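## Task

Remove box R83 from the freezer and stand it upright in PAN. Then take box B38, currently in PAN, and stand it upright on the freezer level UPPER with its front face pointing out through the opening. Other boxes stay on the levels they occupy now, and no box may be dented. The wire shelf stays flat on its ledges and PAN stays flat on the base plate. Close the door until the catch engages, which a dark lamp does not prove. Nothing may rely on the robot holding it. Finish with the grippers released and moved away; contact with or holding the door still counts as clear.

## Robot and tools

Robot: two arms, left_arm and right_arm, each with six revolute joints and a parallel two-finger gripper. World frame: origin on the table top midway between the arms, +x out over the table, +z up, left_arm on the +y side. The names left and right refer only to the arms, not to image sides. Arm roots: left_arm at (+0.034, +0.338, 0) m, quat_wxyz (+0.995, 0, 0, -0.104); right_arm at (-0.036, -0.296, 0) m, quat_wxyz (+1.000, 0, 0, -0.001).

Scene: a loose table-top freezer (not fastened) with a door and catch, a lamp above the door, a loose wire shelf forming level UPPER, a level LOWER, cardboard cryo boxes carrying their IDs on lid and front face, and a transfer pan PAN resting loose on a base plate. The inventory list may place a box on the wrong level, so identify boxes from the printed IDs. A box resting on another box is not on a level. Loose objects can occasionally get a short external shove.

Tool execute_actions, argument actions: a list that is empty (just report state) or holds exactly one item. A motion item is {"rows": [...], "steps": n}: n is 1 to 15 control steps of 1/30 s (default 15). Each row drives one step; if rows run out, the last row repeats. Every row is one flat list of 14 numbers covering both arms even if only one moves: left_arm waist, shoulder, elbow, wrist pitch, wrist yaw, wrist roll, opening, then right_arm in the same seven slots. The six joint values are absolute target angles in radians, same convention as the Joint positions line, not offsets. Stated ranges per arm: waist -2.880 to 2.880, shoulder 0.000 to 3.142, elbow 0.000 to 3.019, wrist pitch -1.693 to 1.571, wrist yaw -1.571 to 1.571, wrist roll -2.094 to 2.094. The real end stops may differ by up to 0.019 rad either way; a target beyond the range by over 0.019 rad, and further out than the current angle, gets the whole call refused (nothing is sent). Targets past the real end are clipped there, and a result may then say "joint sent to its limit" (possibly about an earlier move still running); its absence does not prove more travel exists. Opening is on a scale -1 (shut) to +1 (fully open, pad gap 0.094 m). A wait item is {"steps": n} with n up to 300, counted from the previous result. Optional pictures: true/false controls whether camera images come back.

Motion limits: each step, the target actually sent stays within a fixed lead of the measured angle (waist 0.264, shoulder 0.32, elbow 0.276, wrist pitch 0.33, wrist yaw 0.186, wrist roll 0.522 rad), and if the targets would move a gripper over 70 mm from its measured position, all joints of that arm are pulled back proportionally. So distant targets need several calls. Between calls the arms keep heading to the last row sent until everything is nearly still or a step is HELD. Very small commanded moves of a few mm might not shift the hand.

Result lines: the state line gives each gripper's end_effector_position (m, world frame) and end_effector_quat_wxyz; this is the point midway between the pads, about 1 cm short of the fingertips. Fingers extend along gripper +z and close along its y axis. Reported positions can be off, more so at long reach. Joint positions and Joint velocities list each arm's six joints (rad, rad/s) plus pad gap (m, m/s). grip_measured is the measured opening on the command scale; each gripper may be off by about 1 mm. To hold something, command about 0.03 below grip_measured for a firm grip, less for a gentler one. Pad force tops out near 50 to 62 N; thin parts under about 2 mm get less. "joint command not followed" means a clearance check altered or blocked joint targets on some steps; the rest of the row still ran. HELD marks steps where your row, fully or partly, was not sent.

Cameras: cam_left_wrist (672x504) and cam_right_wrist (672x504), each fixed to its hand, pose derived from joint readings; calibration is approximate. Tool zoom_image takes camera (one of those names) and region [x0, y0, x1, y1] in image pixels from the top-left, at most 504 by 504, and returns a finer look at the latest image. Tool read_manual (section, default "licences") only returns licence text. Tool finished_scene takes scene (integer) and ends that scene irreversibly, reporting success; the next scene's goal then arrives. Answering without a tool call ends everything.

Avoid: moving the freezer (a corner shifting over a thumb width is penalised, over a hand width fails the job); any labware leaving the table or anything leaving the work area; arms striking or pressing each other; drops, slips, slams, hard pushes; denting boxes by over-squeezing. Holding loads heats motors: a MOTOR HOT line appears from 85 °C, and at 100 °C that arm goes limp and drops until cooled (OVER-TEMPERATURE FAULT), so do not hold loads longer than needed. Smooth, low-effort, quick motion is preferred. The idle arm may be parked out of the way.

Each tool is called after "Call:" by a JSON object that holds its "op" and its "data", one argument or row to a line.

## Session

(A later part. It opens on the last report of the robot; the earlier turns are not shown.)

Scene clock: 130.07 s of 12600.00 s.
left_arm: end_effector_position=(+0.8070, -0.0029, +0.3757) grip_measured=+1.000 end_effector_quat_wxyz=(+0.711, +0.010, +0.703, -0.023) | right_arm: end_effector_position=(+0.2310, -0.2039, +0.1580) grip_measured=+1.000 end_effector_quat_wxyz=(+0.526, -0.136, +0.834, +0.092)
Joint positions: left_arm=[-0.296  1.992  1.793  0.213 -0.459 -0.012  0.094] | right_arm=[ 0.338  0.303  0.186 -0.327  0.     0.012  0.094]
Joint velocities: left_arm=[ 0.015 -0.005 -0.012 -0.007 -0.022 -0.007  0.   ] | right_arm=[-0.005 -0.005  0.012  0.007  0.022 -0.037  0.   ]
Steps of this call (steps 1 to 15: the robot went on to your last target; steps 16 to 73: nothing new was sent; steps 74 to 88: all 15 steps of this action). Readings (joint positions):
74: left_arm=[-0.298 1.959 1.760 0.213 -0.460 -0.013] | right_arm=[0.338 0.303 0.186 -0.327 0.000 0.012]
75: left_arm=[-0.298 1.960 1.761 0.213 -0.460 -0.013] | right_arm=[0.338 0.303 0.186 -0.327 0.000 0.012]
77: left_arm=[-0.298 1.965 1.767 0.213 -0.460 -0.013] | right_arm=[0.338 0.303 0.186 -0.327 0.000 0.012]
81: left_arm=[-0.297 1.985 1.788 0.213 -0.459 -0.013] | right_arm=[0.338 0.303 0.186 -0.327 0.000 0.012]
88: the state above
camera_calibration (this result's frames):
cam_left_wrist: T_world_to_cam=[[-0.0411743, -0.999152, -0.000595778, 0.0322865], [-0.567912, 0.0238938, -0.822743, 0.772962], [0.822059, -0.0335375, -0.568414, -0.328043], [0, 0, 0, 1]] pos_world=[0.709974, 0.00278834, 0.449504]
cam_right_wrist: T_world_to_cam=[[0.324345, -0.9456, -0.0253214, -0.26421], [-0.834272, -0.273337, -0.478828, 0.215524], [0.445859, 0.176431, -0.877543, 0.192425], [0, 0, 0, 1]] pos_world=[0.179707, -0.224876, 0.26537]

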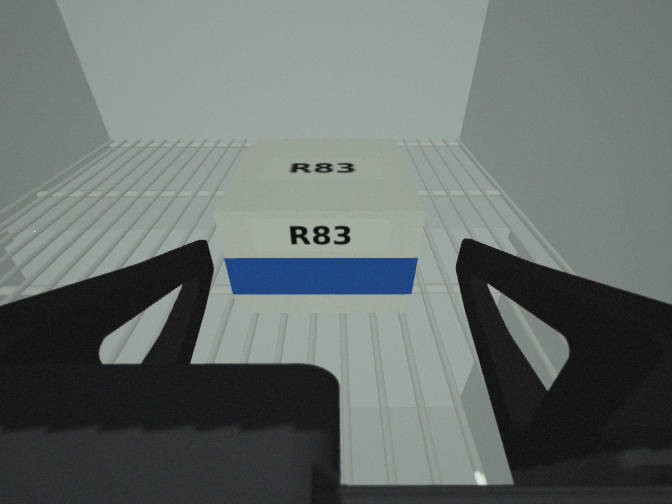

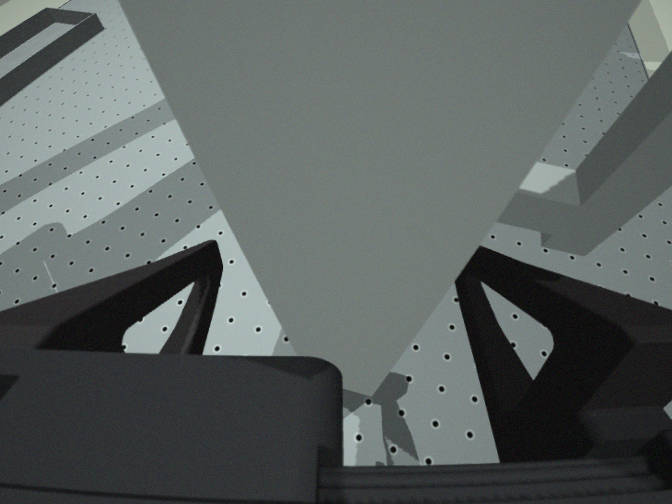

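Call:
{"op": "execute_actions", "data": {
  "actions": [
    {"rows":[[-0.28,2.01,1.866,0.208,-0.457,-0.014,1,0.335,0.3,0.22,-0.3,0,0,1],[-0.277,2.01,1.866,0.208,-0.457,-0.014,1,0.335,0.3,0.22,-0.3,0,0,1],[-0.276,2.015,1.874,0.205,-0.457,-0.014,1,0.335,0.3,0.22,-0.3,0,0,1],[-0.275,2.02,1.882,0.202,-0.457,-0.014,1,0.335,0.3,0.22,-0.3,0,0,1],[-0.274,2.025,1.89,0.199,-0.455,-0.014,1,0.335,0.3,0.22,-0.3,0,0,1],[-0.273,2.03,1.898,0.196,-0.455,-0.014,1,0.335,0.3,0.22,-0.3,0,0,1],[-0.272,2.035,1.906,0.193,-0.453,-0.014,1,0.335,0.3,0.22,-0.3,0,0,1],[-0.271,2.04,1.914,0.19,-0.453,-0.014,1,0.335,0.3,0.22,-0.3,0,0,1],[-0.27,2.045,1.922,0.187,-0.451,-0.014,1,0.335,0.3,0.22,-0.3,0,0,1]],"steps":15}
  ]
}}

Scene clock: 134.00 s of 12600.00 s.
left_arm: end_effector_position=(+0.8117, +0.0003, +0.3744) grip_measured=+1.000 end_effector_quat_wxyz=(+0.711, +0.008, +0.703, -0.020) | right_arm: end_effector_position=(+0.2310, -0.2039, +0.1580) grip_measured=+1.000 end_effector_quat_wxyz=(+0.526, -0.136, +0.834, +0.092)
Joint positions: left_arm=[-0.291  2.001  1.805  0.209 -0.46  -0.012  0.094] | right_arm=[ 0.338  0.303  0.186 -0.327  0.     0.012  0.094]
Joint velocities: left_arm=[-0.005 -0.015 -0.002 -0.007 -0.037  0.037  0.   ] | right_arm=[-0.024 -0.005 -0.017  0.027 -0.037 -0.007  0.   ]
Steps of this call (steps 1 to 15: the robot went on to your last target; steps 16 to 90: nothing new was sent; then 0.43 s passed at rest; steps 91 to 105: all 15 steps of this action). Readings (joint positions):
91: left_arm=[-0.295 1.992 1.793 0.213 -0.459 -0.012] | right_arm=[0.338 0.303 0.186 -0.327 0.000 0.012]
92: left_arm=[-0.295 1.992 1.793 0.213 -0.459 -0.012] | right_arm=[0.338 0.303 0.186 -0.327 0.000 0.012]
94: left_arm=[-0.293 1.993 1.794 0.213 -0.459 -0.012] | right_arm=[0.338 0.303 0.186 -0.327 0.000 0.012]
98: left_arm=[-0.291 2.001 1.804 0.209 -0.460 -0.012] | right_arm=[0.338 0.303 0.186 -0.327 0.000 0.012]
105: the state above
camera_calibration (this result's frames):
cam_left_wrist: T_world_to_cam=[[-0.0343092, -0.99941, -0.00147648, 0.0303699], [-0.568882, 0.020744, -0.822157, 0.775073], [0.821703, -0.0273676, -0.569258, -0.331891], [0, 0, 0, 1]] pos_world=[0.714683, 0.0051908, 0.448345]
cam_right_wrist: T_world_to_cam=[[0.324345, -0.9456, -0.0253214, -0.26421], [-0.834272, -0.273337, -0.478828, 0.215524], [0.445859, 0.176431, -0.877543, 0.192425], [0, 0, 0, 1]] pos_world=[0.179707, -0.224876, 0.26537]

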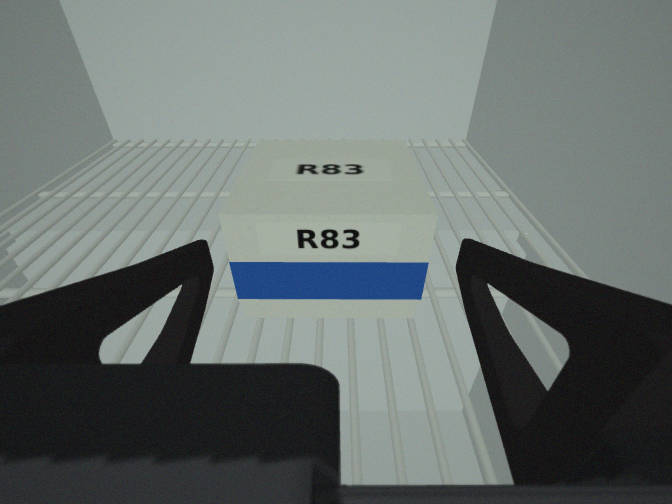

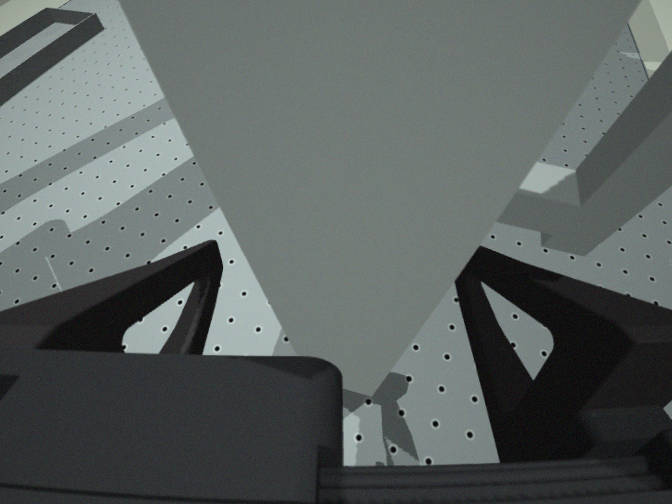

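Call:
{"op": "execute_actions", "data": {
  "actions": [
    {"rows":[[-0.28,2.02,1.85,0.22,-0.457,-0.014,1,0.335,0.3,0.22,-0.3,0,0,1],[-0.28,2.025,1.85,0.24,-0.457,-0.014,1,0.335,0.3,0.22,-0.3,0,0,1],[-0.28,2.03,1.85,0.26,-0.457,-0.014,1,0.335,0.3,0.22,-0.3,0,0,1],[-0.28,2.035,1.86,0.27,-0.457,-0.014,1,0.335,0.3,0.22,-0.3,0,0,1],[-0.28,2.04,1.87,0.27,-0.457,-0.014,1,0.335,0.3,0.22,-0.3,0,0,1],[-0.28,2.04,1.88,0.27,-0.457,-0.014,1,0.335,0.3,0.22,-0.3,0,0,1]],"steps":15}
  ],
  "pictures": false
}}

Scene clock: 137.60 s of 12600.00 s.
left_arm: end_effector_position=(+0.8142, -0.0002, +0.3770) grip_measured=+1.000 end_effector_quat_wxyz=(+0.721, +0.002, +0.692, -0.025) | right_arm: end_effector_position=(+0.2310, -0.2039, +0.1580) grip_measured=+1.000 end_effector_quat_wxyz=(+0.526, -0.136, +0.834, +0.092)
Joint positions: left_arm=[-0.29   2.012  1.808  0.25  -0.461 -0.011  0.094] | right_arm=[ 0.338  0.303  0.186 -0.327  0.     0.012  0.094]
Joint velocities: left_arm=[-0.015 -0.005  0.002  0.002  0.037 -0.125  0.   ] | right_arm=[-0.005  0.005 -0.002 -0.012  0.022  0.022  0.   ]
Steps of this call (steps 1 to 15: the robot went on to your last target; steps 16 to 90: nothing new was sent; then 0.10 s passed at rest; steps 91 to 105: all 15 steps of this action). Readings (joint positions):
91: left_arm=[-0.291 2.001 1.805 0.211 -0.461 -0.012] | right_arm=[0.338 0.303 0.186 -0.327 0.000 0.012]
92: left_arm=[-0.291 2.001 1.805 0.214 -0.462 -0.012] | right_arm=[0.338 0.303 0.186 -0.327 0.000 0.012]
94: left_arm=[-0.291 2.005 1.805 0.228 -0.461 -0.011] | right_arm=[0.338 0.303 0.186 -0.327 0.000 0.012]
98: left_arm=[-0.290 2.011 1.808 0.248 -0.461 -0.011] | right_arm=[0.338 0.303 0.186 -0.327 0.000 0.012]
105: the state above

Try to pinch with the tips here.

Call:
{"op": "execute_actions", "data": {
  "actions": [
    {"rows":[[-0.283,2.035,1.88,0.27,-0.457,-0.014,0.85,0.335,0.3,0.22,-0.3,0,0,1],[-0.283,2.035,1.88,0.27,-0.457,-0.014,0.75,0.335,0.3,0.22,-0.3,0,0,1],[-0.283,2.035,1.88,0.27,-0.457,-0.014,0.68,0.335,0.3,0.22,-0.3,0,0,1],[-0.283,2.035,1.88,0.27,-0.457,-0.014,0.63,0.335,0.3,0.22,-0.3,0,0,1],[-0.283,2.035,1.88,0.27,-0.457,-0.014,0.6,0.335,0.3,0.22,-0.3,0,0,1],[-0.283,2.035,1.88,0.27,-0.457,-0.014,0.585,0.335,0.3,0.22,-0.3,0,0,1],[-0.283,2.035,1.88,0.27,-0.457,-0.014,0.57,0.335,0.3,0.22,-0.3,0,0,1],[-0.283,2.035,1.88,0.27,-0.457,-0.014,0.56,0.335,0.3,0.22,-0.3,0,0,1],[-0.283,2.035,1.88,0.27,-0.457,-0.014,0.55,0.335,0.3,0.22,-0.3,0,0,1],[-0.283,2.035,1.88,0.27,-0.457,-0.014,0.54,0.335,0.3,0.22,-0.3,0,0,1]],"steps":15}
  ]
}}

Scene clock: 141.53 s of 12600.00 s.
left_arm: end_effector_position=(+0.8143, +0.0001, +0.3770) grip_measured=+0.553 end_effector_quat_wxyz=(+0.721, +0.002, +0.692, -0.025) | right_arm: end_effector_position=(+0.2310, -0.2039, +0.1580) grip_measured=+1.000 end_effector_quat_wxyz=(+0.526, -0.136, +0.834, +0.092)
Joint positions: left_arm=[-0.289  2.012  1.808  0.25  -0.461 -0.011  0.073] | right_arm=[ 0.338  0.303  0.186 -0.327  0.     0.012  0.094]
Joint velocities: left_arm=[-0.015 -0.015 -0.012 -0.027 -0.037  0.037  0.001] | right_arm=[ 0.005 -0.005 -0.002  0.022 -0.037 -0.037  0.   ]
Steps of this call (steps 1 to 15: the robot went on to your last target; steps 16 to 90: nothing new was sent; then 0.43 s passed at rest; steps 91 to 105: all 15 steps of this action). Readings (joint positions):
91: left_arm=[-0.290 2.012 1.808 0.250 -0.461 -0.011] | right_arm=[0.338 0.303 0.186 -0.327 0.000 0.012]
92: left_arm=[-0.290 2.012 1.808 0.250 -0.461 -0.011] | right_arm=[0.338 0.303 0.186 -0.327 0.000 0.012]
94: left_arm=[-0.290 2.012 1.808 0.250 -0.461 -0.011] | right_arm=[0.338 0.303 0.186 -0.327 0.000 0.012]
98: left_arm=[-0.289 2.012 1.808 0.250 -0.461 -0.011] | right_arm=[0.338 0.303 0.186 -0.327 0.000 0.012]
105: the state above
camera_calibration (this result's frames):
cam_left_wrist: T_world_to_cam=[[-0.0321386, -0.99941, 0.0121076, 0.0234244], [-0.544399, 0.00734471, -0.838794, 0.765041], [0.83821, -0.033549, -0.544314, -0.355473], [0, 0, 0, 1]] pos_world=[0.715202, 0.00586581, 0.44794]
cam_right_wrist: T_world_to_cam=[[0.324345, -0.9456, -0.0253214, -0.26421], [-0.834272, -0.273337, -0.478828, 0.215524], [0.445859, 0.176431, -0.877543, 0.192425], [0, 0, 0, 1]] pos_world=[0.179707, -0.224876, 0.26537]

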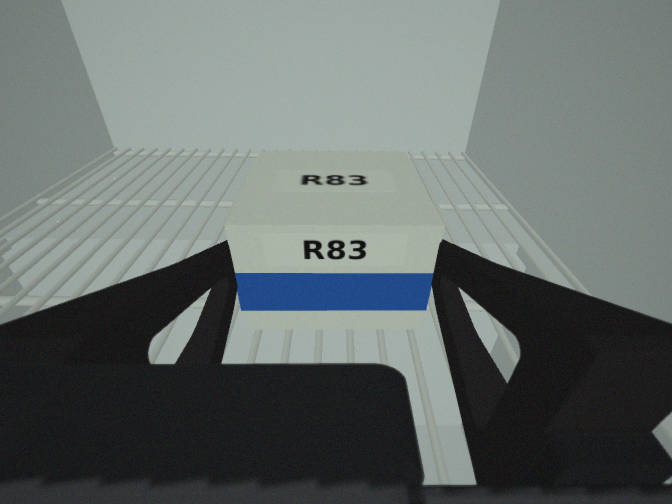

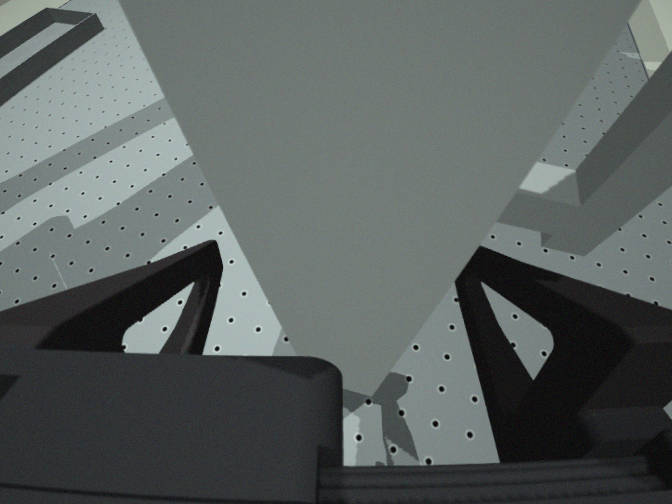

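Call:
{"op": "execute_actions", "data": {
  "actions": [
    {"rows":[[-0.295,1.98,1.81,0.27,-0.462,-0.014,0.53,0.335,0.3,0.22,-0.3,0,0,1],[-0.297,1.975,1.805,0.272,-0.464,-0.014,0.53,0.335,0.3,0.22,-0.3,0,0,1],[-0.299,1.97,1.797,0.274,-0.465,-0.014,0.53,0.335,0.3,0.22,-0.3,0,0,1],[-0.301,1.963,1.787,0.276,-0.467,-0.014,0.53,0.335,0.3,0.22,-0.3,0,0,1],[-0.303,1.956,1.776,0.278,-0.469,-0.014,0.53,0.335,0.3,0.22,-0.3,0,0,1],[-0.305,1.949,1.765,0.28,-0.471,-0.014,0.53,0.335,0.3,0.22,-0.3,0,0,1],[-0.307,1.942,1.754,0.282,-0.473,-0.014,0.53,0.335,0.3,0.22,-0.3,0,0,1],[-0.309,1.935,1.743,0.284,-0.475,-0.014,0.53,0.335,0.3,0.22,-0.3,0,0,1],[-0.311,1.928,1.732,0.286,-0.477,-0.014,0.53,0.335,0.3,0.22,-0.3,0,0,1],[-0.313,1.921,1.721,0.288,-0.479,-0.014,0.53,0.335,0.3,0.22,-0.3,0,0,1],[-0.315,1.914,1.71,0.29,-0.481,-0.014,0.53,0.335,0.3,0.22,-0.3,0,0,1],[-0.317,1.907,1.70,0.292,-0.483,-0.014,0.53,0.335,0.3,0.22,-0.3,0,0,1]],"steps":15}
  ]
}}

Scene clock: 146.23 s of 12600.00 s.
left_arm: end_effector_position=(+0.7876, +0.0028, +0.3765) grip_measured=+0.546 end_effector_quat_wxyz=(+0.717, +0.003, +0.696, -0.022) | right_arm: end_effector_position=(+0.2310, -0.2039, +0.1580) grip_measured=+1.000 end_effector_quat_wxyz=(+0.526, -0.136, +0.834, +0.092)
Joint positions: left_arm=[-0.306  1.944  1.707  0.27  -0.479 -0.011  0.073] | right_arm=[ 0.338  0.303  0.186 -0.327  0.     0.012  0.094]
Joint velocities: left_arm=[-0.054 -0.063 -0.076  0.002 -0.022 -0.051 -0.001] | right_arm=[-0.005  0.005  0.007  0.007  0.022 -0.051  0.   ]
Steps of this call (steps 1 to 15: the robot went on to your last target; steps 16 to 90: nothing new was sent; then 1.20 s passed at rest; steps 91 to 105: all 15 steps of this action). Readings (joint positions):
91: left_arm=[-0.289 2.012 1.808 0.250 -0.461 -0.011] | right_arm=[0.338 0.303 0.186 -0.327 0.000 0.012]
92: left_arm=[-0.289 2.012 1.808 0.250 -0.461 -0.011] | right_arm=[0.338 0.303 0.186 -0.327 0.000 0.012]
94: left_arm=[-0.289 2.011 1.806 0.252 -0.461 -0.011] | right_arm=[0.338 0.303 0.186 -0.327 0.000 0.012]
98: left_arm=[-0.292 1.989 1.773 0.261 -0.467 -0.011] | right_arm=[0.338 0.303 0.186 -0.327 0.000 0.012]
105: the state above
camera_calibration (this result's frames):
cam_left_wrist: T_world_to_cam=[[-0.0297567, -0.999533, 0.00699665, 0.025363], [-0.553916, 0.0106629, -0.832505, 0.755178], [0.832041, -0.0286481, -0.553974, -0.324792], [0, 0, 0, 1]] pos_world=[0.6893, 0.00799402, 0.448586]
cam_right_wrist: T_world_to_cam=[[0.324345, -0.9456, -0.0253214, -0.26421], [-0.834272, -0.273337, -0.478828, 0.215524], [0.445859, 0.176431, -0.877543, 0.192425], [0, 0, 0, 1]] pos_world=[0.179707, -0.224876, 0.26537]

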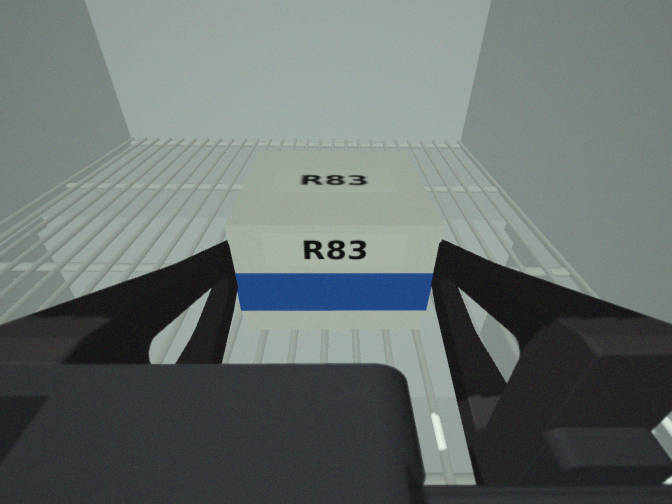

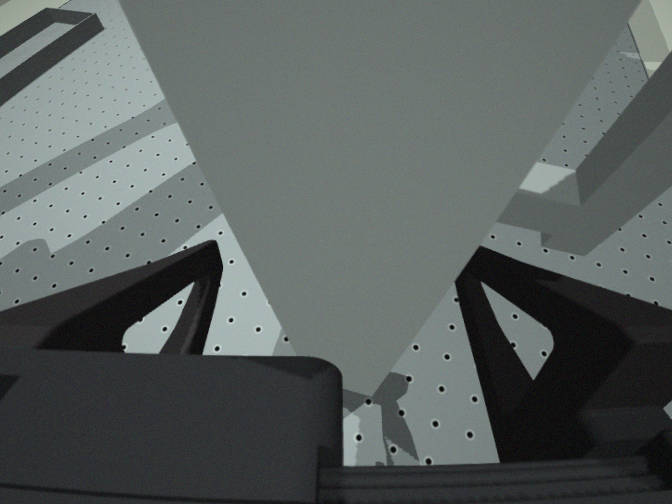

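Call:
{"op": "execute_actions", "data": {
  "actions": [
    {"rows":[[-0.319,1.90,1.69,0.294,-0.485,-0.014,0.53,0.335,0.3,0.22,-0.3,0,0,1],[-0.321,1.892,1.678,0.297,-0.487,-0.014,0.53,0.335,0.3,0.22,-0.3,0,0,1],[-0.323,1.884,1.666,0.30,-0.489,-0.014,0.53,0.335,0.3,0.22,-0.3,0,0,1],[-0.325,1.876,1.654,0.303,-0.491,-0.014,0.53,0.335,0.3,0.22,-0.3,0,0,1],[-0.328,1.868,1.642,0.306,-0.494,-0.014,0.53,0.335,0.3,0.22,-0.3,0,0,1],[-0.33,1.86,1.63,0.309,-0.496,-0.014,0.53,0.335,0.3,0.22,-0.3,0,0,1],[-0.332,1.852,1.618,0.312,-0.498,-0.014,0.53,0.335,0.3,0.22,-0.3,0,0,1],[-0.335,1.844,1.606,0.315,-0.501,-0.014,0.53,0.335,0.3,0.22,-0.3,0,0,1],[-0.337,1.836,1.595,0.318,-0.503,-0.014,0.53,0.335,0.3,0.22,-0.3,0,0,1],[-0.34,1.828,1.584,0.321,-0.506,-0.014,0.53,0.335,0.3,0.22,-0.3,0,0,1],[-0.342,1.82,1.573,0.324,-0.508,-0.014,0.53,0.335,0.3,0.22,-0.3,0,0,1],[-0.345,1.812,1.562,0.327,-0.511,-0.014,0.53,0.335,0.3,0.22,-0.3,0,0,1],[-0.347,1.804,1.551,0.33,-0.513,-0.014,0.53,0.335,0.3,0.22,-0.3,0,0,1]],"steps":15}
  ],
  "pictures": false
}}

Call:
{"op": "execute_actions", "data": {
  "actions": [
    {"rows":[[-0.35,1.796,1.54,0.333,-0.516,-0.014,0.53,0.335,0.3,0.22,-0.3,0,0,1],[-0.353,1.788,1.529,0.336,-0.519,-0.014,0.53,0.335,0.3,0.22,-0.3,0,0,1],[-0.356,1.78,1.518,0.339,-0.522,-0.014,0.53,0.335,0.3,0.22,-0.3,0,0,1],[-0.359,1.772,1.507,0.342,-0.525,-0.014,0.53,0.335,0.3,0.22,-0.3,0,0,1],[-0.362,1.764,1.496,0.345,-0.528,-0.014,0.53,0.335,0.3,0.22,-0.3,0,0,1],[-0.365,1.756,1.485,0.348,-0.531,-0.014,0.53,0.335,0.3,0.22,-0.3,0,0,1],[-0.368,1.748,1.474,0.351,-0.534,-0.014,0.53,0.335,0.3,0.22,-0.3,0,0,1],[-0.371,1.74,1.463,0.354,-0.537,-0.014,0.53,0.335,0.3,0.22,-0.3,0,0,1]],"steps":15}
  ]
}}

Scene clock: 154.10 s of 12600.00 s.
left_arm: end_effector_position=(+0.7449, +0.0059, +0.3755) grip_measured=+0.546 end_effector_quat_wxyz=(+0.714, +0.004, +0.700, -0.020) | right_arm: end_effector_position=(+0.2310, -0.2039, +0.1580) grip_measured=+1.000 end_effector_quat_wxyz=(+0.526, -0.136, +0.834, +0.092)
Joint positions: left_arm=[-0.335  1.843  1.56   0.307 -0.51  -0.011  0.073] | right_arm=[ 0.338  0.303  0.186 -0.327  0.     0.012  0.094]
Joint velocities: left_arm=[-0.083 -0.132 -0.154  0.002 -0.11   0.022 -0.   ] | right_arm=[-0.015  0.005 -0.007  0.002 -0.007  0.051  0.   ]
Steps of this call (steps 1 to 15: the robot went on to your last target; steps 16 to 90: nothing new was sent; then 4.37 s passed at rest; steps 91 to 105: all 15 steps of this action). Readings (joint positions):
91: left_arm=[-0.309 1.942 1.704 0.271 -0.480 -0.011] | right_arm=[0.338 0.303 0.186 -0.327 0.000 0.012]
92: left_arm=[-0.309 1.941 1.701 0.274 -0.481 -0.011] | right_arm=[0.338 0.303 0.186 -0.327 0.000 0.012]
94: left_arm=[-0.310 1.932 1.685 0.283 -0.484 -0.011] | right_arm=[0.338 0.303 0.186 -0.327 0.000 0.012]
98: left_arm=[-0.316 1.897 1.636 0.292 -0.494 -0.011] | right_arm=[0.338 0.303 0.186 -0.327 0.000 0.012]
105: the state above

Scene clock: 154.60 s of 12600.00 s.
left_arm: end_effector_position=(+0.7120, +0.0038, +0.3763) grip_measured=+0.546 end_effector_quat_wxyz=(+0.713, +0.006, +0.700, -0.022) | right_arm: end_effector_position=(+0.2310, -0.2039, +0.1580) grip_measured=+1.000 end_effector_quat_wxyz=(+0.526, -0.136, +0.834, +0.092)
Joint positions: left_arm=[-0.365  1.774  1.465  0.33  -0.534 -0.011  0.073] | right_arm=[ 0.338  0.303  0.186 -0.327  0.     0.012  0.094]
Joint velocities: left_arm=[-0.015 -0.005 -0.042  0.007  0.007 -0.022 -0.001] | right_arm=[-0.024 -0.024 -0.017 -0.002 -0.007  0.037  0.   ]
Steps of this call (steps 1 to 15: all 15 steps of this action). Readings (joint positions):
1: left_arm=[-0.337 1.839 1.556 0.307 -0.511 -0.011] | right_arm=[0.338 0.303 0.186 -0.327 0.000 0.012]
2: left_arm=[-0.339 1.836 1.550 0.309 -0.513 -0.011] | right_arm=[0.338 0.303 0.186 -0.327 0.000 0.012]
4: left_arm=[-0.344 1.826 1.533 0.317 -0.518 -0.011] | right_arm=[0.338 0.303 0.186 -0.327 0.000 0.012]
8: left_arm=[-0.352 1.795 1.489 0.329 -0.530 -0.011] | right_arm=[0.338 0.303 0.186 -0.327 0.000 0.012]
15: the state above
camera_calibration (this result's frames):
cam_left_wrist: T_world_to_cam=[[-0.0346806, -0.999396, 0.00232614, 0.0293643], [-0.563147, 0.0176192, -0.826169, 0.717223], [0.825628, -0.029962, -0.563418, -0.253811], [0, 0, 0, 1]] pos_world=[0.614474, 0.00910503, 0.449477]
cam_right_wrist: T_world_to_cam=[[0.324345, -0.9456, -0.0253214, -0.26421], [-0.834272, -0.273337, -0.478828, 0.215524], [0.445859, 0.176431, -0.877543, 0.192425], [0, 0, 0, 1]] pos_world=[0.179707, -0.224876, 0.26537]

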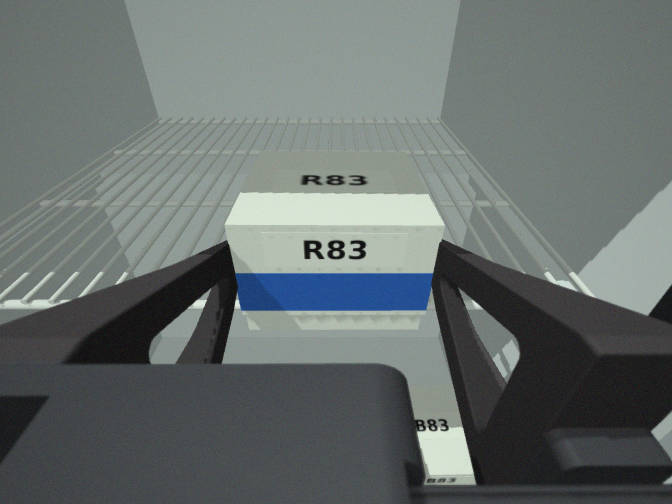

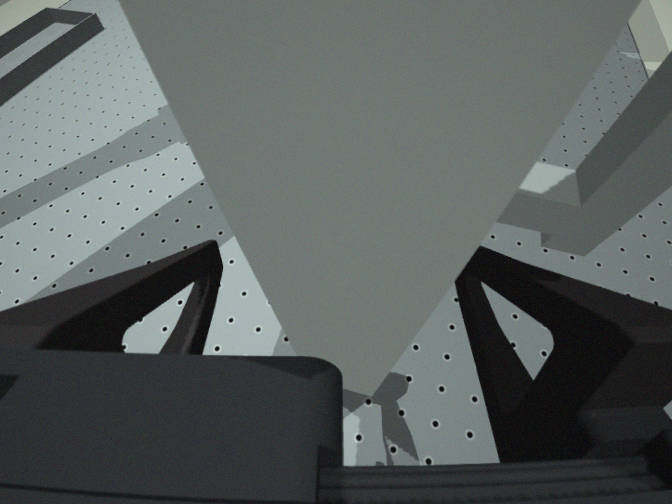

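Call:
{"op": "execute_actions", "data": {
  "actions": [
    {"rows":[[-0.365,1.774,1.5,0.33,-0.534,-0.014,0.7,0.335,0.3,0.22,-0.3,0,0,1],[-0.365,1.774,1.52,0.33,-0.534,-0.014,1,0.335,0.3,0.22,-0.3,0,0,1],[-0.365,1.774,1.53,0.33,-0.534,-0.014,1,0.335,0.3,0.22,-0.3,0,0,1],[-0.365,1.774,1.53,0.33,-0.534,-0.014,1,0.335,0.3,0.22,-0.3,0,0,1],[-0.365,1.774,1.53,0.33,-0.534,-0.014,1,0.335,0.3,0.22,-0.3,0,0,1],[-0.36,1.785,1.56,0.30,-0.532,-0.02,1,0.335,0.3,0.22,-0.3,0,0,1],[-0.358,1.79,1.58,0.26,-0.53,-0.03,1,0.335,0.3,0.22,-0.3,0,0,1],[-0.356,1.794,1.60,0.22,-0.528,-0.04,1,0.335,0.3,0.22,-0.3,0,0,1],[-0.354,1.798,1.62,0.18,-0.526,-0.05,1,0.335,0.3,0.22,-0.3,0,0,1],[-0.352,1.802,1.64,0.14,-0.523,-0.06,1,0.335,0.3,0.22,-0.3,0,0,1],[-0.35,1.806,1.66,0.10,-0.52,-0.07,1,0.335,0.3,0.22,-0.3,0,0,1],[-0.348,1.81,1.68,0.06,-0.517,-0.085,1,0.335,0.3,0.22,-0.3,0,0,1],[-0.346,1.814,1.70,0.02,-0.514,-0.095,1,0.335,0.3,0.22,-0.3,0,0,1],[-0.344,1.818,1.72,-0.02,-0.51,-0.105,1,0.335,0.3,0.22,-0.3,0,0,1],[-0.342,1.822,1.74,-0.06,-0.506,-0.115,1,0.335,0.3,0.22,-0.3,0,0,1]],"steps":15}
  ],
  "pictures": false
}}

Call:
{"op": "execute_actions", "data": {
  "actions": [
    {"rows":[[-0.34,1.826,1.76,-0.10,-0.502,-0.125,1,0.335,0.3,0.22,-0.3,0,0,1],[-0.338,1.83,1.78,-0.14,-0.498,-0.135,1,0.335,0.3,0.22,-0.3,0,0,1],[-0.336,1.834,1.80,-0.18,-0.494,-0.15,1,0.335,0.3,0.22,-0.3,0,0,1],[-0.334,1.838,1.82,-0.22,-0.49,-0.16,1,0.335,0.3,0.22,-0.3,0,0,1],[-0.332,1.842,1.84,-0.26,-0.485,-0.17,1,0.335,0.3,0.22,-0.3,0,0,1],[-0.33,1.847,1.86,-0.30,-0.48,-0.18,1,0.335,0.3,0.22,-0.3,0,0,1],[-0.328,1.852,1.88,-0.34,-0.475,-0.195,1,0.335,0.3,0.22,-0.3,0,0,1],[-0.326,1.857,1.90,-0.38,-0.47,-0.205,1,0.335,0.3,0.22,-0.3,0,0,1],[-0.325,1.862,1.92,-0.42,-0.465,-0.215,1,0.335,0.3,0.22,-0.3,0,0,1],[-0.324,1.866,1.93,-0.46,-0.46,-0.226,1,0.335,0.3,0.22,-0.3,0,0,1]],"steps":15}
  ]
}}

Scene clock: 165.60 s of 12600.00 s.
left_arm: end_effector_position=(+0.7298, -0.0063, +0.3874) grip_measured=+1.000 end_effector_quat_wxyz=(+0.662, +0.022, +0.749, -0.013) | right_arm: end_effector_position=(+0.2310, -0.2039, +0.1580) grip_measured=+1.000 end_effector_quat_wxyz=(+0.526, -0.136, +0.834, +0.092)
Joint positions: left_arm=[-0.359  1.799  1.629  0.028 -0.514 -0.061  0.094] | right_arm=[ 0.338  0.303  0.186 -0.327  0.     0.012  0.094]
Joint velocities: left_arm=[ 0.054  0.054  0.608 -1.175  0.125 -0.271  0.   ] | right_arm=[-0.015  0.005 -0.002 -0.002  0.022 -0.051  0.   ]
Steps of this call (steps 1 to 15: the robot went on to your last target; steps 16 to 90: nothing new was sent; then 7.50 s passed at rest; steps 91 to 105: all 15 steps of this action). Readings (joint positions):
91: left_arm=[-0.365 1.774 1.464 0.330 -0.534 -0.011] | right_arm=[0.338 0.303 0.186 -0.327 0.000 0.012]
92: left_arm=[-0.365 1.774 1.464 0.330 -0.534 -0.011] | right_arm=[0.338 0.303 0.186 -0.327 0.000 0.012]
94: left_arm=[-0.365 1.774 1.464 0.330 -0.534 -0.011] | right_arm=[0.338 0.303 0.186 -0.327 0.000 0.012]
98: left_arm=[-0.365 1.776 1.483 0.286 -0.533 -0.014] | right_arm=[0.338 0.303 0.186 -0.327 0.000 0.012]
105: the state above

Scene clock: 166.10 s of 12600.00 s.
left_arm: end_effector_position=(+0.7407, +0.0046, +0.3886) grip_measured=+1.000 end_effector_quat_wxyz=(+0.561, +0.018, +0.828, -0.008) | right_arm: end_effector_position=(+0.2310, -0.2039, +0.1580) grip_measured=+1.000 end_effector_quat_wxyz=(+0.526, -0.136, +0.834, +0.092)
Joint positions: left_arm=[-0.33   1.841  1.857 -0.444 -0.465 -0.195  0.094] | right_arm=[ 0.338  0.303  0.186 -0.327  0.     0.012  0.094]
Joint velocities: left_arm=[ 0.005  0.024 -0.002 -0.129  0.022 -0.11   0.   ] | right_arm=[ 0.005  0.005 -0.012 -0.002 -0.037  0.022  0.   ]
Steps of this call (steps 1 to 15: all 15 steps of this action). Readings (joint positions):
1: left_arm=[-0.357 1.801 1.649 -0.011 -0.510 -0.070] | right_arm=[0.338 0.303 0.186 -0.327 0.000 0.012]
2: left_arm=[-0.355 1.804 1.670 -0.051 -0.505 -0.079] | right_arm=[0.338 0.303 0.186 -0.327 0.000 0.012]
4: left_arm=[-0.349 1.810 1.711 -0.131 -0.497 -0.100] | right_arm=[0.338 0.303 0.186 -0.327 0.000 0.012]
8: left_arm=[-0.339 1.825 1.792 -0.290 -0.479 -0.142] | right_arm=[0.338 0.303 0.186 -0.327 0.000 0.012]
15: the state above
camera_calibration (this result's frames):
cam_left_wrist: T_world_to_cam=[[-0.040596, -0.998825, -0.0264766, 0.0466417], [-0.838966, 0.0484665, -0.542021, 0.83732], [0.542667, 0.000209127, -0.839948, 0.0463081], [0, 0, 0, 1]] pos_world=[0.679247, 0.00599521, 0.493976]
cam_right_wrist: T_world_to_cam=[[0.324345, -0.9456, -0.0253214, -0.26421], [-0.834272, -0.273337, -0.478828, 0.215524], [0.445859, 0.176431, -0.877543, 0.192425], [0, 0, 0, 1]] pos_world=[0.179707, -0.224876, 0.26537]

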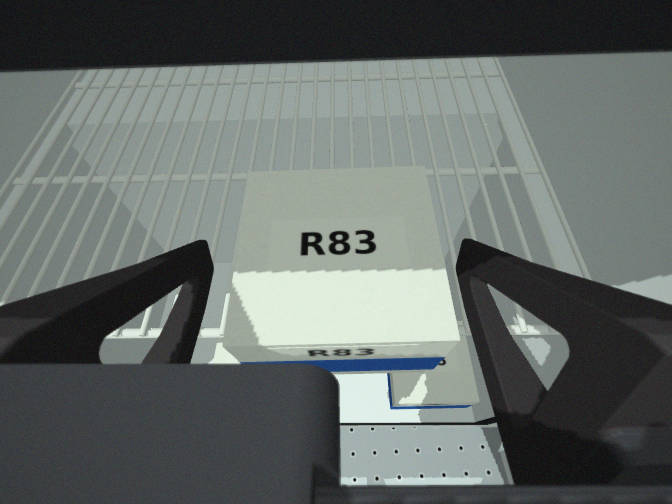

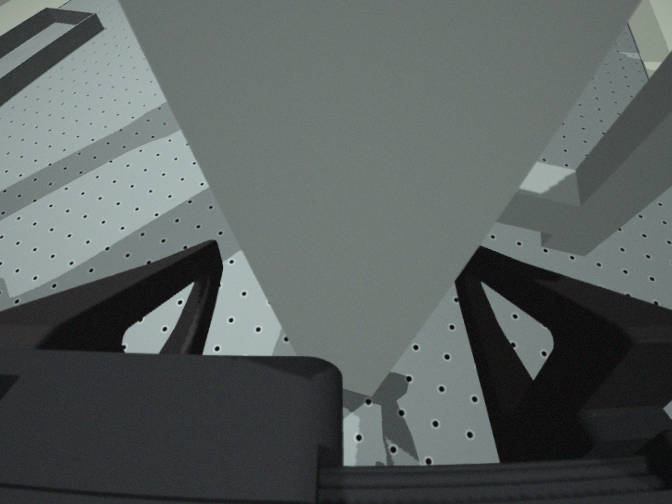

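Lower ~1 cm via elbow, fix roll, then close.

Call:
{"op": "execute_actions", "data": {
  "actions": [
    {"rows":[[-0.33,1.85,1.845,-0.46,-0.455,-0.25,1,0.335,0.3,0.22,-0.3,0,0,1],[-0.33,1.85,1.84,-0.46,-0.455,-0.25,1,0.335,0.3,0.22,-0.3,0,0,1],[-0.33,1.85,1.84,-0.46,-0.455,-0.25,1,0.335,0.3,0.22,-0.3,0,0,1],[-0.33,1.85,1.84,-0.46,-0.455,-0.25,1,0.335,0.3,0.22,-0.3,0,0,1],[-0.33,1.85,1.84,-0.46,-0.455,-0.25,0.85,0.335,0.3,0.22,-0.3,0,0,1],[-0.33,1.85,1.84,-0.46,-0.455,-0.25,0.75,0.335,0.3,0.22,-0.3,0,0,1],[-0.33,1.85,1.84,-0.46,-0.455,-0.25,0.68,0.335,0.3,0.22,-0.3,0,0,1],[-0.33,1.85,1.84,-0.46,-0.455,-0.25,0.63,0.335,0.3,0.22,-0.3,0,0,1],[-0.33,1.85,1.84,-0.46,-0.455,-0.25,0.6,0.335,0.3,0.22,-0.3,0,0,1],[-0.33,1.85,1.84,-0.46,-0.455,-0.25,0.585,0.335,0.3,0.22,-0.3,0,0,1],[-0.33,1.85,1.84,-0.46,-0.455,-0.25,0.57,0.335,0.3,0.22,-0.3,0,0,1],[-0.33,1.85,1.84,-0.46,-0.455,-0.25,0.555,0.335,0.3,0.22,-0.3,0,0,1],[-0.33,1.85,1.84,-0.46,-0.455,-0.25,0.545,0.335,0.3,0.22,-0.3,0,0,1],[-0.33,1.85,1.84,-0.46,-0.455,-0.25,0.535,0.335,0.3,0.22,-0.3,0,0,1]],"steps":15}
  ]
}}

Scene clock: 171.70 s of 12600.00 s.
left_arm: end_effector_position=(+0.7404, +0.0035, +0.3722) grip_measured=+0.549 end_effector_quat_wxyz=(+0.549, +0.008, +0.836, -0.015) | right_arm: end_effector_position=(+0.2310, -0.2039, +0.1580) grip_measured=+1.000 end_effector_quat_wxyz=(+0.526, -0.136, +0.834, +0.092)
Joint positions: left_arm=[-0.33   1.849  1.842 -0.451 -0.458 -0.233  0.073] | right_arm=[ 0.338  0.303  0.186 -0.327  0.     0.012  0.094]
Joint velocities: left_arm=[-0.024 -0.024  0.002 -0.022  0.037 -0.037 -0.   ] | right_arm=[ 0.015 -0.015 -0.007 -0.007  0.007 -0.037  0.   ]
Steps of this call (steps 1 to 30: the robot went on to your last target; steps 31 to 90: nothing new was sent; then 2.10 s passed at rest; steps 91 to 105: all 15 steps of this action). Readings (joint positions):
91: left_arm=[-0.330 1.849 1.856 -0.451 -0.461 -0.213] | right_arm=[0.338 0.303 0.186 -0.327 0.000 0.012]
92: left_arm=[-0.330 1.849 1.855 -0.451 -0.460 -0.217] | right_arm=[0.338 0.303 0.186 -0.327 0.000 0.012]
94: left_arm=[-0.330 1.849 1.850 -0.451 -0.459 -0.223] | right_arm=[0.338 0.303 0.186 -0.327 0.000 0.012]
98: left_arm=[-0.330 1.849 1.842 -0.451 -0.459 -0.230] | right_arm=[0.338 0.303 0.186 -0.327 0.000 0.012]
105: the state above
camera_calibration (this result's frames):
cam_left_wrist: T_world_to_cam=[[-0.0325634, -0.999465, -0.00301291, 0.030488], [-0.854323, 0.0293988, -0.518911, 0.831048], [0.518722, -0.0143235, -0.854823, 0.0560558], [0, 0, 0, 1]] pos_world=[0.681898, 0.00684275, 0.479249]
cam_right_wrist: T_world_to_cam=[[0.324345, -0.9456, -0.0253214, -0.26421], [-0.834272, -0.273337, -0.478828, 0.215524], [0.445859, 0.176431, -0.877543, 0.192425], [0, 0, 0, 1]] pos_world=[0.179707, -0.224876, 0.26537]

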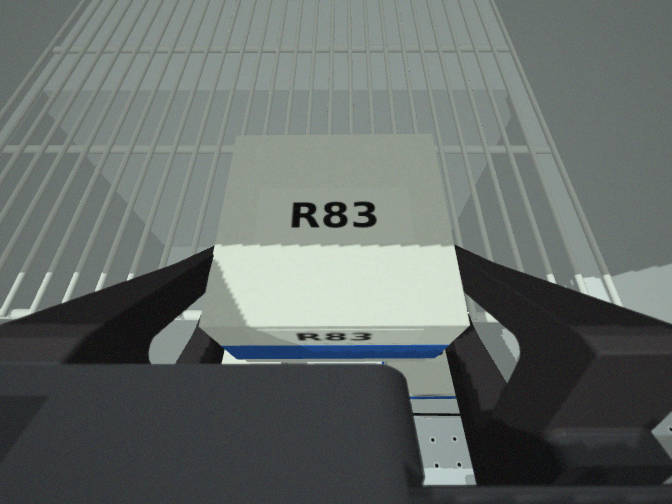

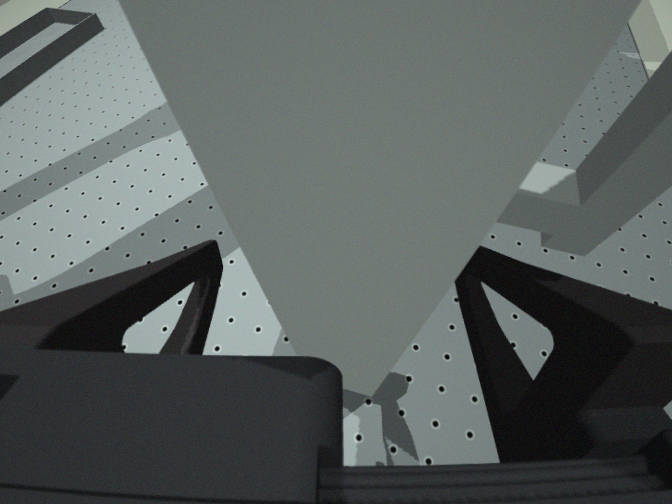

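Call:
{"op": "execute_actions", "data": {
  "actions": [
    {"rows":[[-0.33,1.81,1.845,-0.455,-0.458,-0.235,0.525,0.335,0.3,0.22,-0.3,0,0,1],[-0.33,1.80,1.845,-0.465,-0.458,-0.235,0.525,0.335,0.3,0.22,-0.3,0,0,1],[-0.33,1.79,1.845,-0.475,-0.458,-0.235,0.525,0.335,0.3,0.22,-0.3,0,0,1],[-0.33,1.78,1.84,-0.485,-0.458,-0.235,0.525,0.335,0.3,0.22,-0.3,0,0,1],[-0.33,1.76,1.83,-0.495,-0.458,-0.235,0.525,0.335,0.3,0.22,-0.3,0,0,1],[-0.33,1.73,1.81,-0.505,-0.458,-0.235,0.525,0.335,0.3,0.22,-0.3,0,0,1],[-0.33,1.70,1.78,-0.51,-0.458,-0.235,0.525,0.335,0.3,0.22,-0.3,0,0,1],[-0.33,1.67,1.75,-0.51,-0.458,-0.235,0.525,0.335,0.3,0.22,-0.3,0,0,1],[-0.33,1.64,1.72,-0.51,-0.458,-0.235,0.525,0.335,0.3,0.22,-0.3,0,0,1],[-0.33,1.61,1.69,-0.51,-0.458,-0.235,0.525,0.335,0.3,0.22,-0.3,0,0,1],[-0.33,1.58,1.66,-0.51,-0.458,-0.235,0.525,0.335,0.3,0.22,-0.3,0,0,1],[-0.33,1.55,1.63,-0.51,-0.458,-0.235,0.525,0.335,0.3,0.22,-0.3,0,0,1],[-0.33,1.52,1.60,-0.51,-0.458,-0.235,0.525,0.335,0.3,0.22,-0.3,0,0,1],[-0.33,1.49,1.57,-0.51,-0.458,-0.235,0.525,0.335,0.3,0.22,-0.3,0,0,1],[-0.33,1.46,1.54,-0.51,-0.458,-0.235,0.525,0.335,0.3,0.22,-0.3,0,0,1]],"steps":15}
  ],
  "pictures": false
}}

Scene clock: 177.13 s of 12600.00 s.
left_arm: end_effector_position=(+0.6584, +0.0526, +0.3964) grip_measured=+0.542 end_effector_quat_wxyz=(+0.532, +0.014, +0.847, -0.005) | right_arm: end_effector_position=(+0.2310, -0.2039, +0.1580) grip_measured=+1.000 end_effector_quat_wxyz=(+0.526, -0.136, +0.834, +0.092)
Joint positions: left_arm=[-0.33   1.599  1.599 -0.506 -0.458 -0.233  0.072] | right_arm=[ 0.338  0.303  0.186 -0.327  0.     0.012  0.094]
Joint velocities: left_arm=[-0.005 -1.031 -0.828  0.012 -0.037 -0.066 -0.001] | right_arm=[-0.005  0.005  0.022  0.002 -0.051 -0.022  0.   ]
Steps of this call (steps 1 to 15: the robot went on to your last target; steps 16 to 90: nothing new was sent; then 1.93 s passed at rest; steps 91 to 105: all 15 steps of this action). Readings (joint positions):
91: left_arm=[-0.330 1.849 1.842 -0.451 -0.458 -0.233] | right_arm=[0.338 0.303 0.186 -0.327 0.000 0.012]
92: left_arm=[-0.330 1.849 1.842 -0.452 -0.458 -0.233] | right_arm=[0.338 0.303 0.186 -0.327 0.000 0.012]
94: left_arm=[-0.330 1.845 1.842 -0.460 -0.458 -0.233] | right_arm=[0.338 0.303 0.186 -0.327 0.000 0.012]
98: left_arm=[-0.330 1.799 1.795 -0.489 -0.458 -0.233] | right_arm=[0.338 0.303 0.186 -0.327 0.000 0.012]
105: the state above

Call:
{"op": "execute_actions", "data": {
  "actions": [
    {"rows":[[-0.33,1.43,1.49,-0.49,-0.458,-0.235,0.53,0.335,0.3,0.22,-0.3,0,0,1],[-0.32,1.40,1.44,-0.47,-0.45,-0.23,0.53,0.335,0.3,0.22,-0.3,0,0,1],[-0.30,1.37,1.39,-0.45,-0.43,-0.22,0.53,0.335,0.3,0.22,-0.3,0,0,1],[-0.27,1.34,1.34,-0.43,-0.40,-0.20,0.53,0.335,0.3,0.22,-0.3,0,0,1],[-0.24,1.31,1.29,-0.41,-0.37,-0.19,0.53,0.335,0.3,0.22,-0.3,0,0,1],[-0.20,1.28,1.24,-0.39,-0.34,-0.17,0.53,0.335,0.3,0.22,-0.3,0,0,1],[-0.16,1.25,1.19,-0.37,-0.30,-0.155,0.53,0.335,0.3,0.22,-0.3,0,0,1],[-0.12,1.22,1.15,-0.35,-0.27,-0.14,0.53,0.335,0.3,0.22,-0.3,0,0,1],[-0.08,1.19,1.12,-0.33,-0.23,-0.12,0.53,0.335,0.3,0.22,-0.3,0,0,1],[-0.04,1.17,1.10,-0.31,-0.20,-0.10,0.53,0.335,0.3,0.22,-0.3,0,0,1],[0,1.17,1.10,-0.30,-0.16,-0.085,0.53,0.335,0.3,0.22,-0.3,0,0,1],[0.04,1.17,1.10,-0.30,-0.13,-0.07,0.53,0.335,0.3,0.22,-0.3,0,0,1],[0.08,1.17,1.10,-0.30,-0.09,-0.05,0.53,0.335,0.3,0.22,-0.3,0,0,1],[0.12,1.17,1.10,-0.30,-0.06,-0.04,0.53,0.335,0.3,0.22,-0.3,0,0,1],[0.16,1.17,1.10,-0.30,-0.02,-0.02,0.53,0.335,0.3,0.22,-0.3,0,0,1]],"steps":15}
  ],
  "pictures": false
}}

Call:
{"op": "execute_actions", "data": {
  "actions": [
    {"rows":[[0.2,1.19,1.07,-0.26,0.01,0,0.53,0.335,0.3,0.22,-0.3,0,0,1],[0.24,1.21,1.04,-0.22,0.05,0.02,0.53,0.335,0.3,0.22,-0.3,0,0,1],[0.28,1.23,1.01,-0.17,0.08,0.03,0.53,0.335,0.3,0.22,-0.3,0,0,1],[0.32,1.25,0.98,-0.12,0.12,0.05,0.53,0.335,0.3,0.22,-0.3,0,0,1],[0.36,1.27,0.95,-0.07,0.15,0.06,0.53,0.335,0.3,0.22,-0.3,0,0,1],[0.4,1.29,0.92,-0.02,0.18,0.08,0.53,0.335,0.3,0.22,-0.3,0,0,1],[0.43,1.31,0.89,0.03,0.21,0.09,0.53,0.335,0.3,0.22,-0.3,0,0,1],[0.46,1.33,0.86,0.08,0.23,0.10,0.53,0.335,0.3,0.22,-0.3,0,0,1],[0.478,1.35,0.83,0.13,0.247,0.11,0.53,0.335,0.3,0.22,-0.3,0,0,1],[0.478,1.37,0.80,0.18,0.247,0.11,0.53,0.335,0.3,0.22,-0.3,0,0,1],[0.478,1.385,0.77,0.225,0.247,0.11,0.53,0.335,0.3,0.22,-0.3,0,0,1],[0.478,1.40,0.74,0.27,0.247,0.11,0.53,0.335,0.3,0.22,-0.3,0,0,1],[0.478,1.41,0.71,0.305,0.247,0.11,0.53,0.335,0.3,0.22,-0.3,0,0,1],[0.478,1.417,0.683,0.335,0.247,0.11,0.53,0.335,0.3,0.22,-0.3,0,0,1]],"steps":15}
  ],
  "pictures": false
}}

Call:
{"op": "execute_actions", "data": {
  "actions": [
    {"steps":20}
  ]
}}

Scene clock: 188.10 s of 12600.00 s.
left_arm: end_effector_position=(+0.5824, +0.2653, +0.3347) grip_measured=+0.542 end_effector_quat_wxyz=(+0.506, -0.003, +0.862, -0.039) | right_arm: end_effector_position=(+0.2310, -0.2039, +0.1580) grip_measured=+1.000 end_effector_quat_wxyz=(+0.526, -0.136, +0.834, +0.092)
Joint positions: left_arm=[ 0.056  1.233  1.086 -0.36  -0.07  -0.119  0.072] | right_arm=[ 0.338  0.303  0.186 -0.327  0.     0.012  0.094]
Joint velocities: left_arm=[ 1.382 -0.171  0.007  0.232  1.121  0.388 -0.   ] | right_arm=[-0.015  0.005  0.012  0.002 -0.007  0.007  0.   ]
Steps of this call (steps 1 to 30: the robot went on to your last target; steps 31 to 90: nothing new was sent; then 7.47 s passed at rest; steps 91 to 105: all 15 steps of this action). Readings (joint positions):
91: left_arm=[-0.330 1.454 1.529 -0.511 -0.458 -0.233] | right_arm=[0.338 0.303 0.186 -0.327 0.000 0.012]
92: left_arm=[-0.330 1.448 1.514 -0.502 -0.456 -0.233] | right_arm=[0.338 0.303 0.186 -0.327 0.000 0.012]
94: left_arm=[-0.324 1.419 1.441 -0.472 -0.422 -0.230] | right_arm=[0.338 0.303 0.186 -0.327 0.000 0.012]
98: left_arm=[-0.245 1.327 1.234 -0.424 -0.305 -0.202] | right_arm=[0.338 0.303 0.186 -0.327 0.000 0.012]
105: the state above

Scene clock: 188.60 s of 12600.00 s.
left_arm: end_effector_position=(+0.5617, +0.4489, +0.1607) grip_measured=+0.542 end_effector_quat_wxyz=(+0.537, -0.025, +0.843, -0.006) | right_arm: end_effector_position=(+0.2310, -0.2039, +0.1580) grip_measured=+1.000 end_effector_quat_wxyz=(+0.526, -0.136, +0.834, +0.092)
Joint positions: left_arm=[0.493 1.417 0.707 0.259 0.24  0.075 0.072] | right_arm=[ 0.338  0.303  0.186 -0.327  0.     0.012  0.094]
Joint velocities: left_arm=[-0.063  0.571 -0.891  0.51   0.007  0.139 -0.001] | right_arm=[ 0.005 -0.005 -0.017 -0.007 -0.051 -0.081  0.   ]
Steps of this call (steps 1 to 15: all 15 steps of this action). Readings (joint positions):
1: left_arm=[0.103 1.228 1.084 -0.343 -0.029 -0.100] | right_arm=[0.338 0.303 0.186 -0.327 0.000 0.012]
2: left_arm=[0.151 1.224 1.077 -0.312 0.012 -0.080] | right_arm=[0.338 0.303 0.186 -0.327 0.000 0.012]
4: left_arm=[0.245 1.221 1.048 -0.225 0.082 -0.044] | right_arm=[0.338 0.303 0.186 -0.327 0.000 0.012]
8: left_arm=[0.403 1.250 0.941 -0.049 0.194 0.015] | right_arm=[0.338 0.303 0.186 -0.327 0.000 0.012]
15: the state above

Scene clock: 189.27 s of 12600.00 s.
left_arm: end_effector_position=(+0.5468, +0.4406, +0.1270) grip_measured=+0.542 end_effector_quat_wxyz=(+0.520, -0.016, +0.854, -0.008) | right_arm: end_effector_position=(+0.2310, -0.2039, +0.1580) grip_measured=+1.000 end_effector_quat_wxyz=(+0.526, -0.136, +0.834, +0.092)
Joint positions: left_arm=[0.486 1.447 0.648 0.307 0.242 0.094 0.072] | right_arm=[ 0.338  0.303  0.186 -0.327  0.     0.012  0.094]
Joint velocities: left_arm=[-0.005 -0.005 -0.002 -0.007 -0.022 -0.007 -0.001] | right_arm=[ 0.005 -0.005  0.002  0.012 -0.051  0.066  0.   ]
Steps of this call (steps 1 to 20: the robot went on to your last target). Readings (joint positions):
1: left_arm=[0.491 1.434 0.681 0.270 0.241 0.079] | right_arm=[0.338 0.303 0.186 -0.327 0.000 0.012]
2: left_arm=[0.489 1.445 0.662 0.273 0.242 0.082] | right_arm=[0.338 0.303 0.186 -0.327 0.000 0.012]
4: left_arm=[0.487 1.451 0.648 0.275 0.242 0.086] | right_arm=[0.338 0.303 0.186 -0.327 0.000 0.012]
8: left_arm=[0.486 1.447 0.648 0.302 0.242 0.091] | right_arm=[0.338 0.303 0.186 -0.327 0.000 0.012]
20: the state above
camera_calibration (this result's frames):
cam_left_wrist: T_world_to_cam=[[0.0152255, -0.999824, 0.010991, 0.432523], [-0.888224, -0.0185722, -0.459036, 0.557624], [0.459159, -0.00277342, -0.88835, -0.0151127], [0, 0, 0, 1]] pos_world=[0.495648, 0.442761, 0.23779]
cam_right_wrist: T_world_to_cam=[[0.324345, -0.9456, -0.0253214, -0.26421], [-0.834272, -0.273337, -0.478828, 0.215524], [0.445859, 0.176431, -0.877543, 0.192425], [0, 0, 0, 1]] pos_world=[0.179707, -0.224876, 0.26537]

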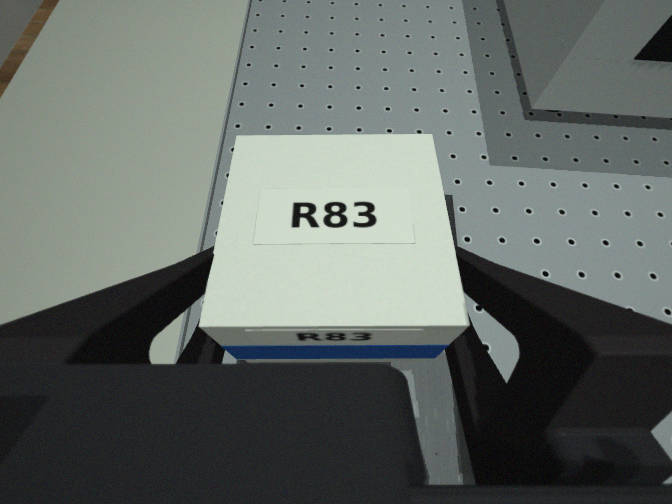

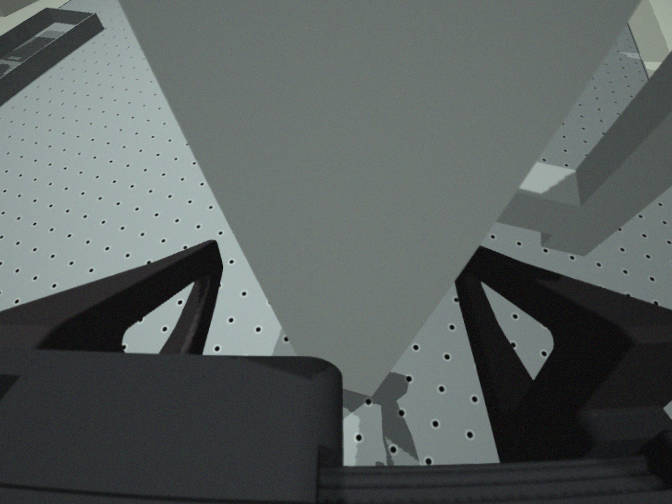

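Call:
{"op": "execute_actions", "data": {
  "actions": [
    {"rows":[[0.475,1.43,0.68,0.40,0.24,0.1,0.53,0.335,0.3,0.22,-0.3,0,0,1],[0.47,1.445,0.68,0.43,0.24,0.1,0.53,0.335,0.3,0.22,-0.3,0,0,1],[0.465,1.46,0.68,0.45,0.24,0.1,0.53,0.335,0.3,0.22,-0.3,0,0,1],[0.465,1.475,0.675,0.47,0.24,0.1,0.53,0.335,0.3,0.22,-0.3,0,0,1],[0.465,1.49,0.675,0.49,0.24,0.1,0.53,0.335,0.3,0.22,-0.3,0,0,1],[0.465,1.505,0.67,0.51,0.24,0.1,0.53,0.335,0.3,0.22,-0.3,0,0,1],[0.465,1.52,0.67,0.53,0.24,0.1,0.53,0.335,0.3,0.22,-0.3,0,0,1],[0.465,1.535,0.665,0.55,0.24,0.1,0.53,0.335,0.3,0.22,-0.3,0,0,1],[0.465,1.55,0.665,0.565,0.24,0.1,0.53,0.335,0.3,0.22,-0.3,0,0,1],[0.465,1.565,0.66,0.58,0.24,0.1,0.53,0.335,0.3,0.22,-0.3,0,0,1],[0.465,1.58,0.66,0.595,0.24,0.1,0.53,0.335,0.3,0.22,-0.3,0,0,1],[0.465,1.595,0.66,0.61,0.24,0.1,0.53,0.335,0.3,0.22,-0.3,0,0,1],[0.465,1.605,0.66,0.62,0.24,0.1,0.53,0.335,0.3,0.22,-0.3,0,0,1]],"steps":15}
  ],
  "pictures": false
}}

Call:
{"op": "execute_actions", "data": {
  "actions": [
    {"steps":15}
  ]
}}

Scene clock: 195.03 s of 12600.00 s.
left_arm: end_effector_position=(+0.5727, +0.4404, +0.1076) grip_measured=+0.542 end_effector_quat_wxyz=(+0.568, -0.002, +0.823, +0.001) | right_arm: end_effector_position=(+0.2310, -0.2039, +0.1580) grip_measured=+1.000 end_effector_quat_wxyz=(+0.526, -0.136, +0.834, +0.092)
Joint positions: left_arm=[0.473 1.6   0.648 0.579 0.242 0.094 0.072] | right_arm=[ 0.338  0.303  0.186 -0.327  0.     0.012  0.094]
Joint velocities: left_arm=[-0.005  0.288  0.002  0.066 -0.022  0.037 -0.001] | right_arm=[-0.005 -0.015 -0.007 -0.007  0.037  0.066  0.   ]
Steps of this call (steps 1 to 15: the robot went on to your last target; steps 16 to 90: nothing new was sent; then 2.27 s passed at rest; steps 91 to 105: all 15 steps of this action). Readings (joint positions):
91: left_arm=[0.486 1.447 0.648 0.317 0.242 0.094] | right_arm=[0.338 0.303 0.186 -0.327 0.000 0.012]
92: left_arm=[0.486 1.447 0.648 0.337 0.242 0.094] | right_arm=[0.338 0.303 0.186 -0.327 0.000 0.012]
94: left_arm=[0.482 1.448 0.648 0.392 0.242 0.094] | right_arm=[0.338 0.303 0.186 -0.327 0.000 0.012]
98: left_arm=[0.473 1.480 0.648 0.487 0.242 0.094] | right_arm=[0.338 0.303 0.186 -0.327 0.000 0.012]
105: the state above

Scene clock: 195.53 s of 12600.00 s.
left_arm: end_effector_position=(+0.5733, +0.4406, +0.1027) grip_measured=+0.542 end_effector_quat_wxyz=(+0.567, -0.002, +0.824, +0.001) | right_arm: end_effector_position=(+0.2310, -0.2039, +0.1580) grip_measured=+1.000 end_effector_quat_wxyz=(+0.526, -0.136, +0.834, +0.092)
Joint positions: left_arm=[0.473 1.614 0.648 0.59  0.242 0.094 0.072] | right_arm=[ 0.338  0.303  0.186 -0.327  0.     0.012  0.094]
Joint velocities: left_arm=[-0.015  0.005 -0.007 -0.002  0.007 -0.037  0.   ] | right_arm=[ 0.005 -0.005  0.012  0.012 -0.022 -0.051  0.   ]
Steps of this call (steps 1 to 15: the robot went on to your last target). Readings (joint positions):
1: left_arm=[0.473 1.609 0.648 0.580 0.242 0.094] | right_arm=[0.338 0.303 0.186 -0.327 0.000 0.012]
2: left_arm=[0.473 1.614 0.648 0.580 0.242 0.094] | right_arm=[0.338 0.303 0.186 -0.327 0.000 0.012]
4: left_arm=[0.473 1.614 0.648 0.582 0.242 0.094] | right_arm=[0.338 0.303 0.186 -0.327 0.000 0.012]
8: left_arm=[0.473 1.614 0.648 0.589 0.242 0.094] | right_arm=[0.338 0.303 0.186 -0.327 0.000 0.012]
15: the state above
camera_calibration (this result's frames):
cam_left_wrist: T_world_to_cam=[[0.00217552, -0.999813, -0.0191898, 0.442918], [-0.831949, 0.00883786, -0.554781, 0.535511], [0.554848, 0.0171719, -0.831775, -0.118383], [0, 0, 0, 1]] pos_world=[0.510239, 0.440136, 0.207123]
cam_right_wrist: T_world_to_cam=[[0.324345, -0.9456, -0.0253214, -0.26421], [-0.834272, -0.273337, -0.478828, 0.215524], [0.445859, 0.176431, -0.877543, 0.192425], [0, 0, 0, 1]] pos_world=[0.179707, -0.224876, 0.26537]

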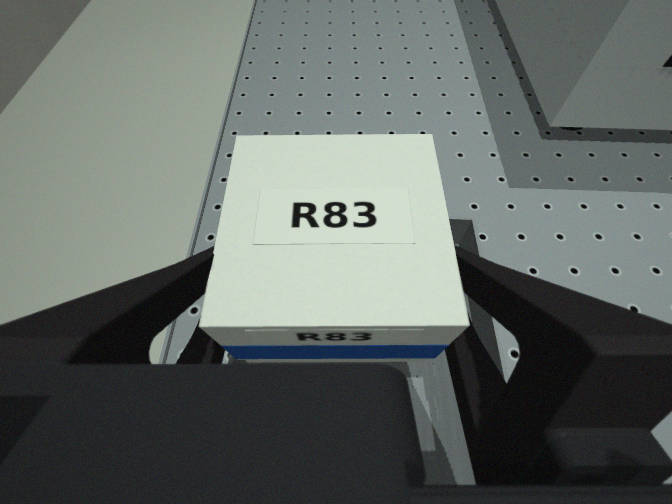

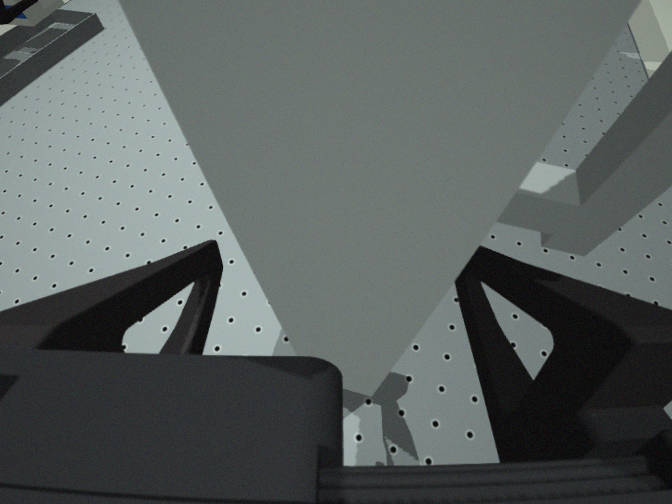

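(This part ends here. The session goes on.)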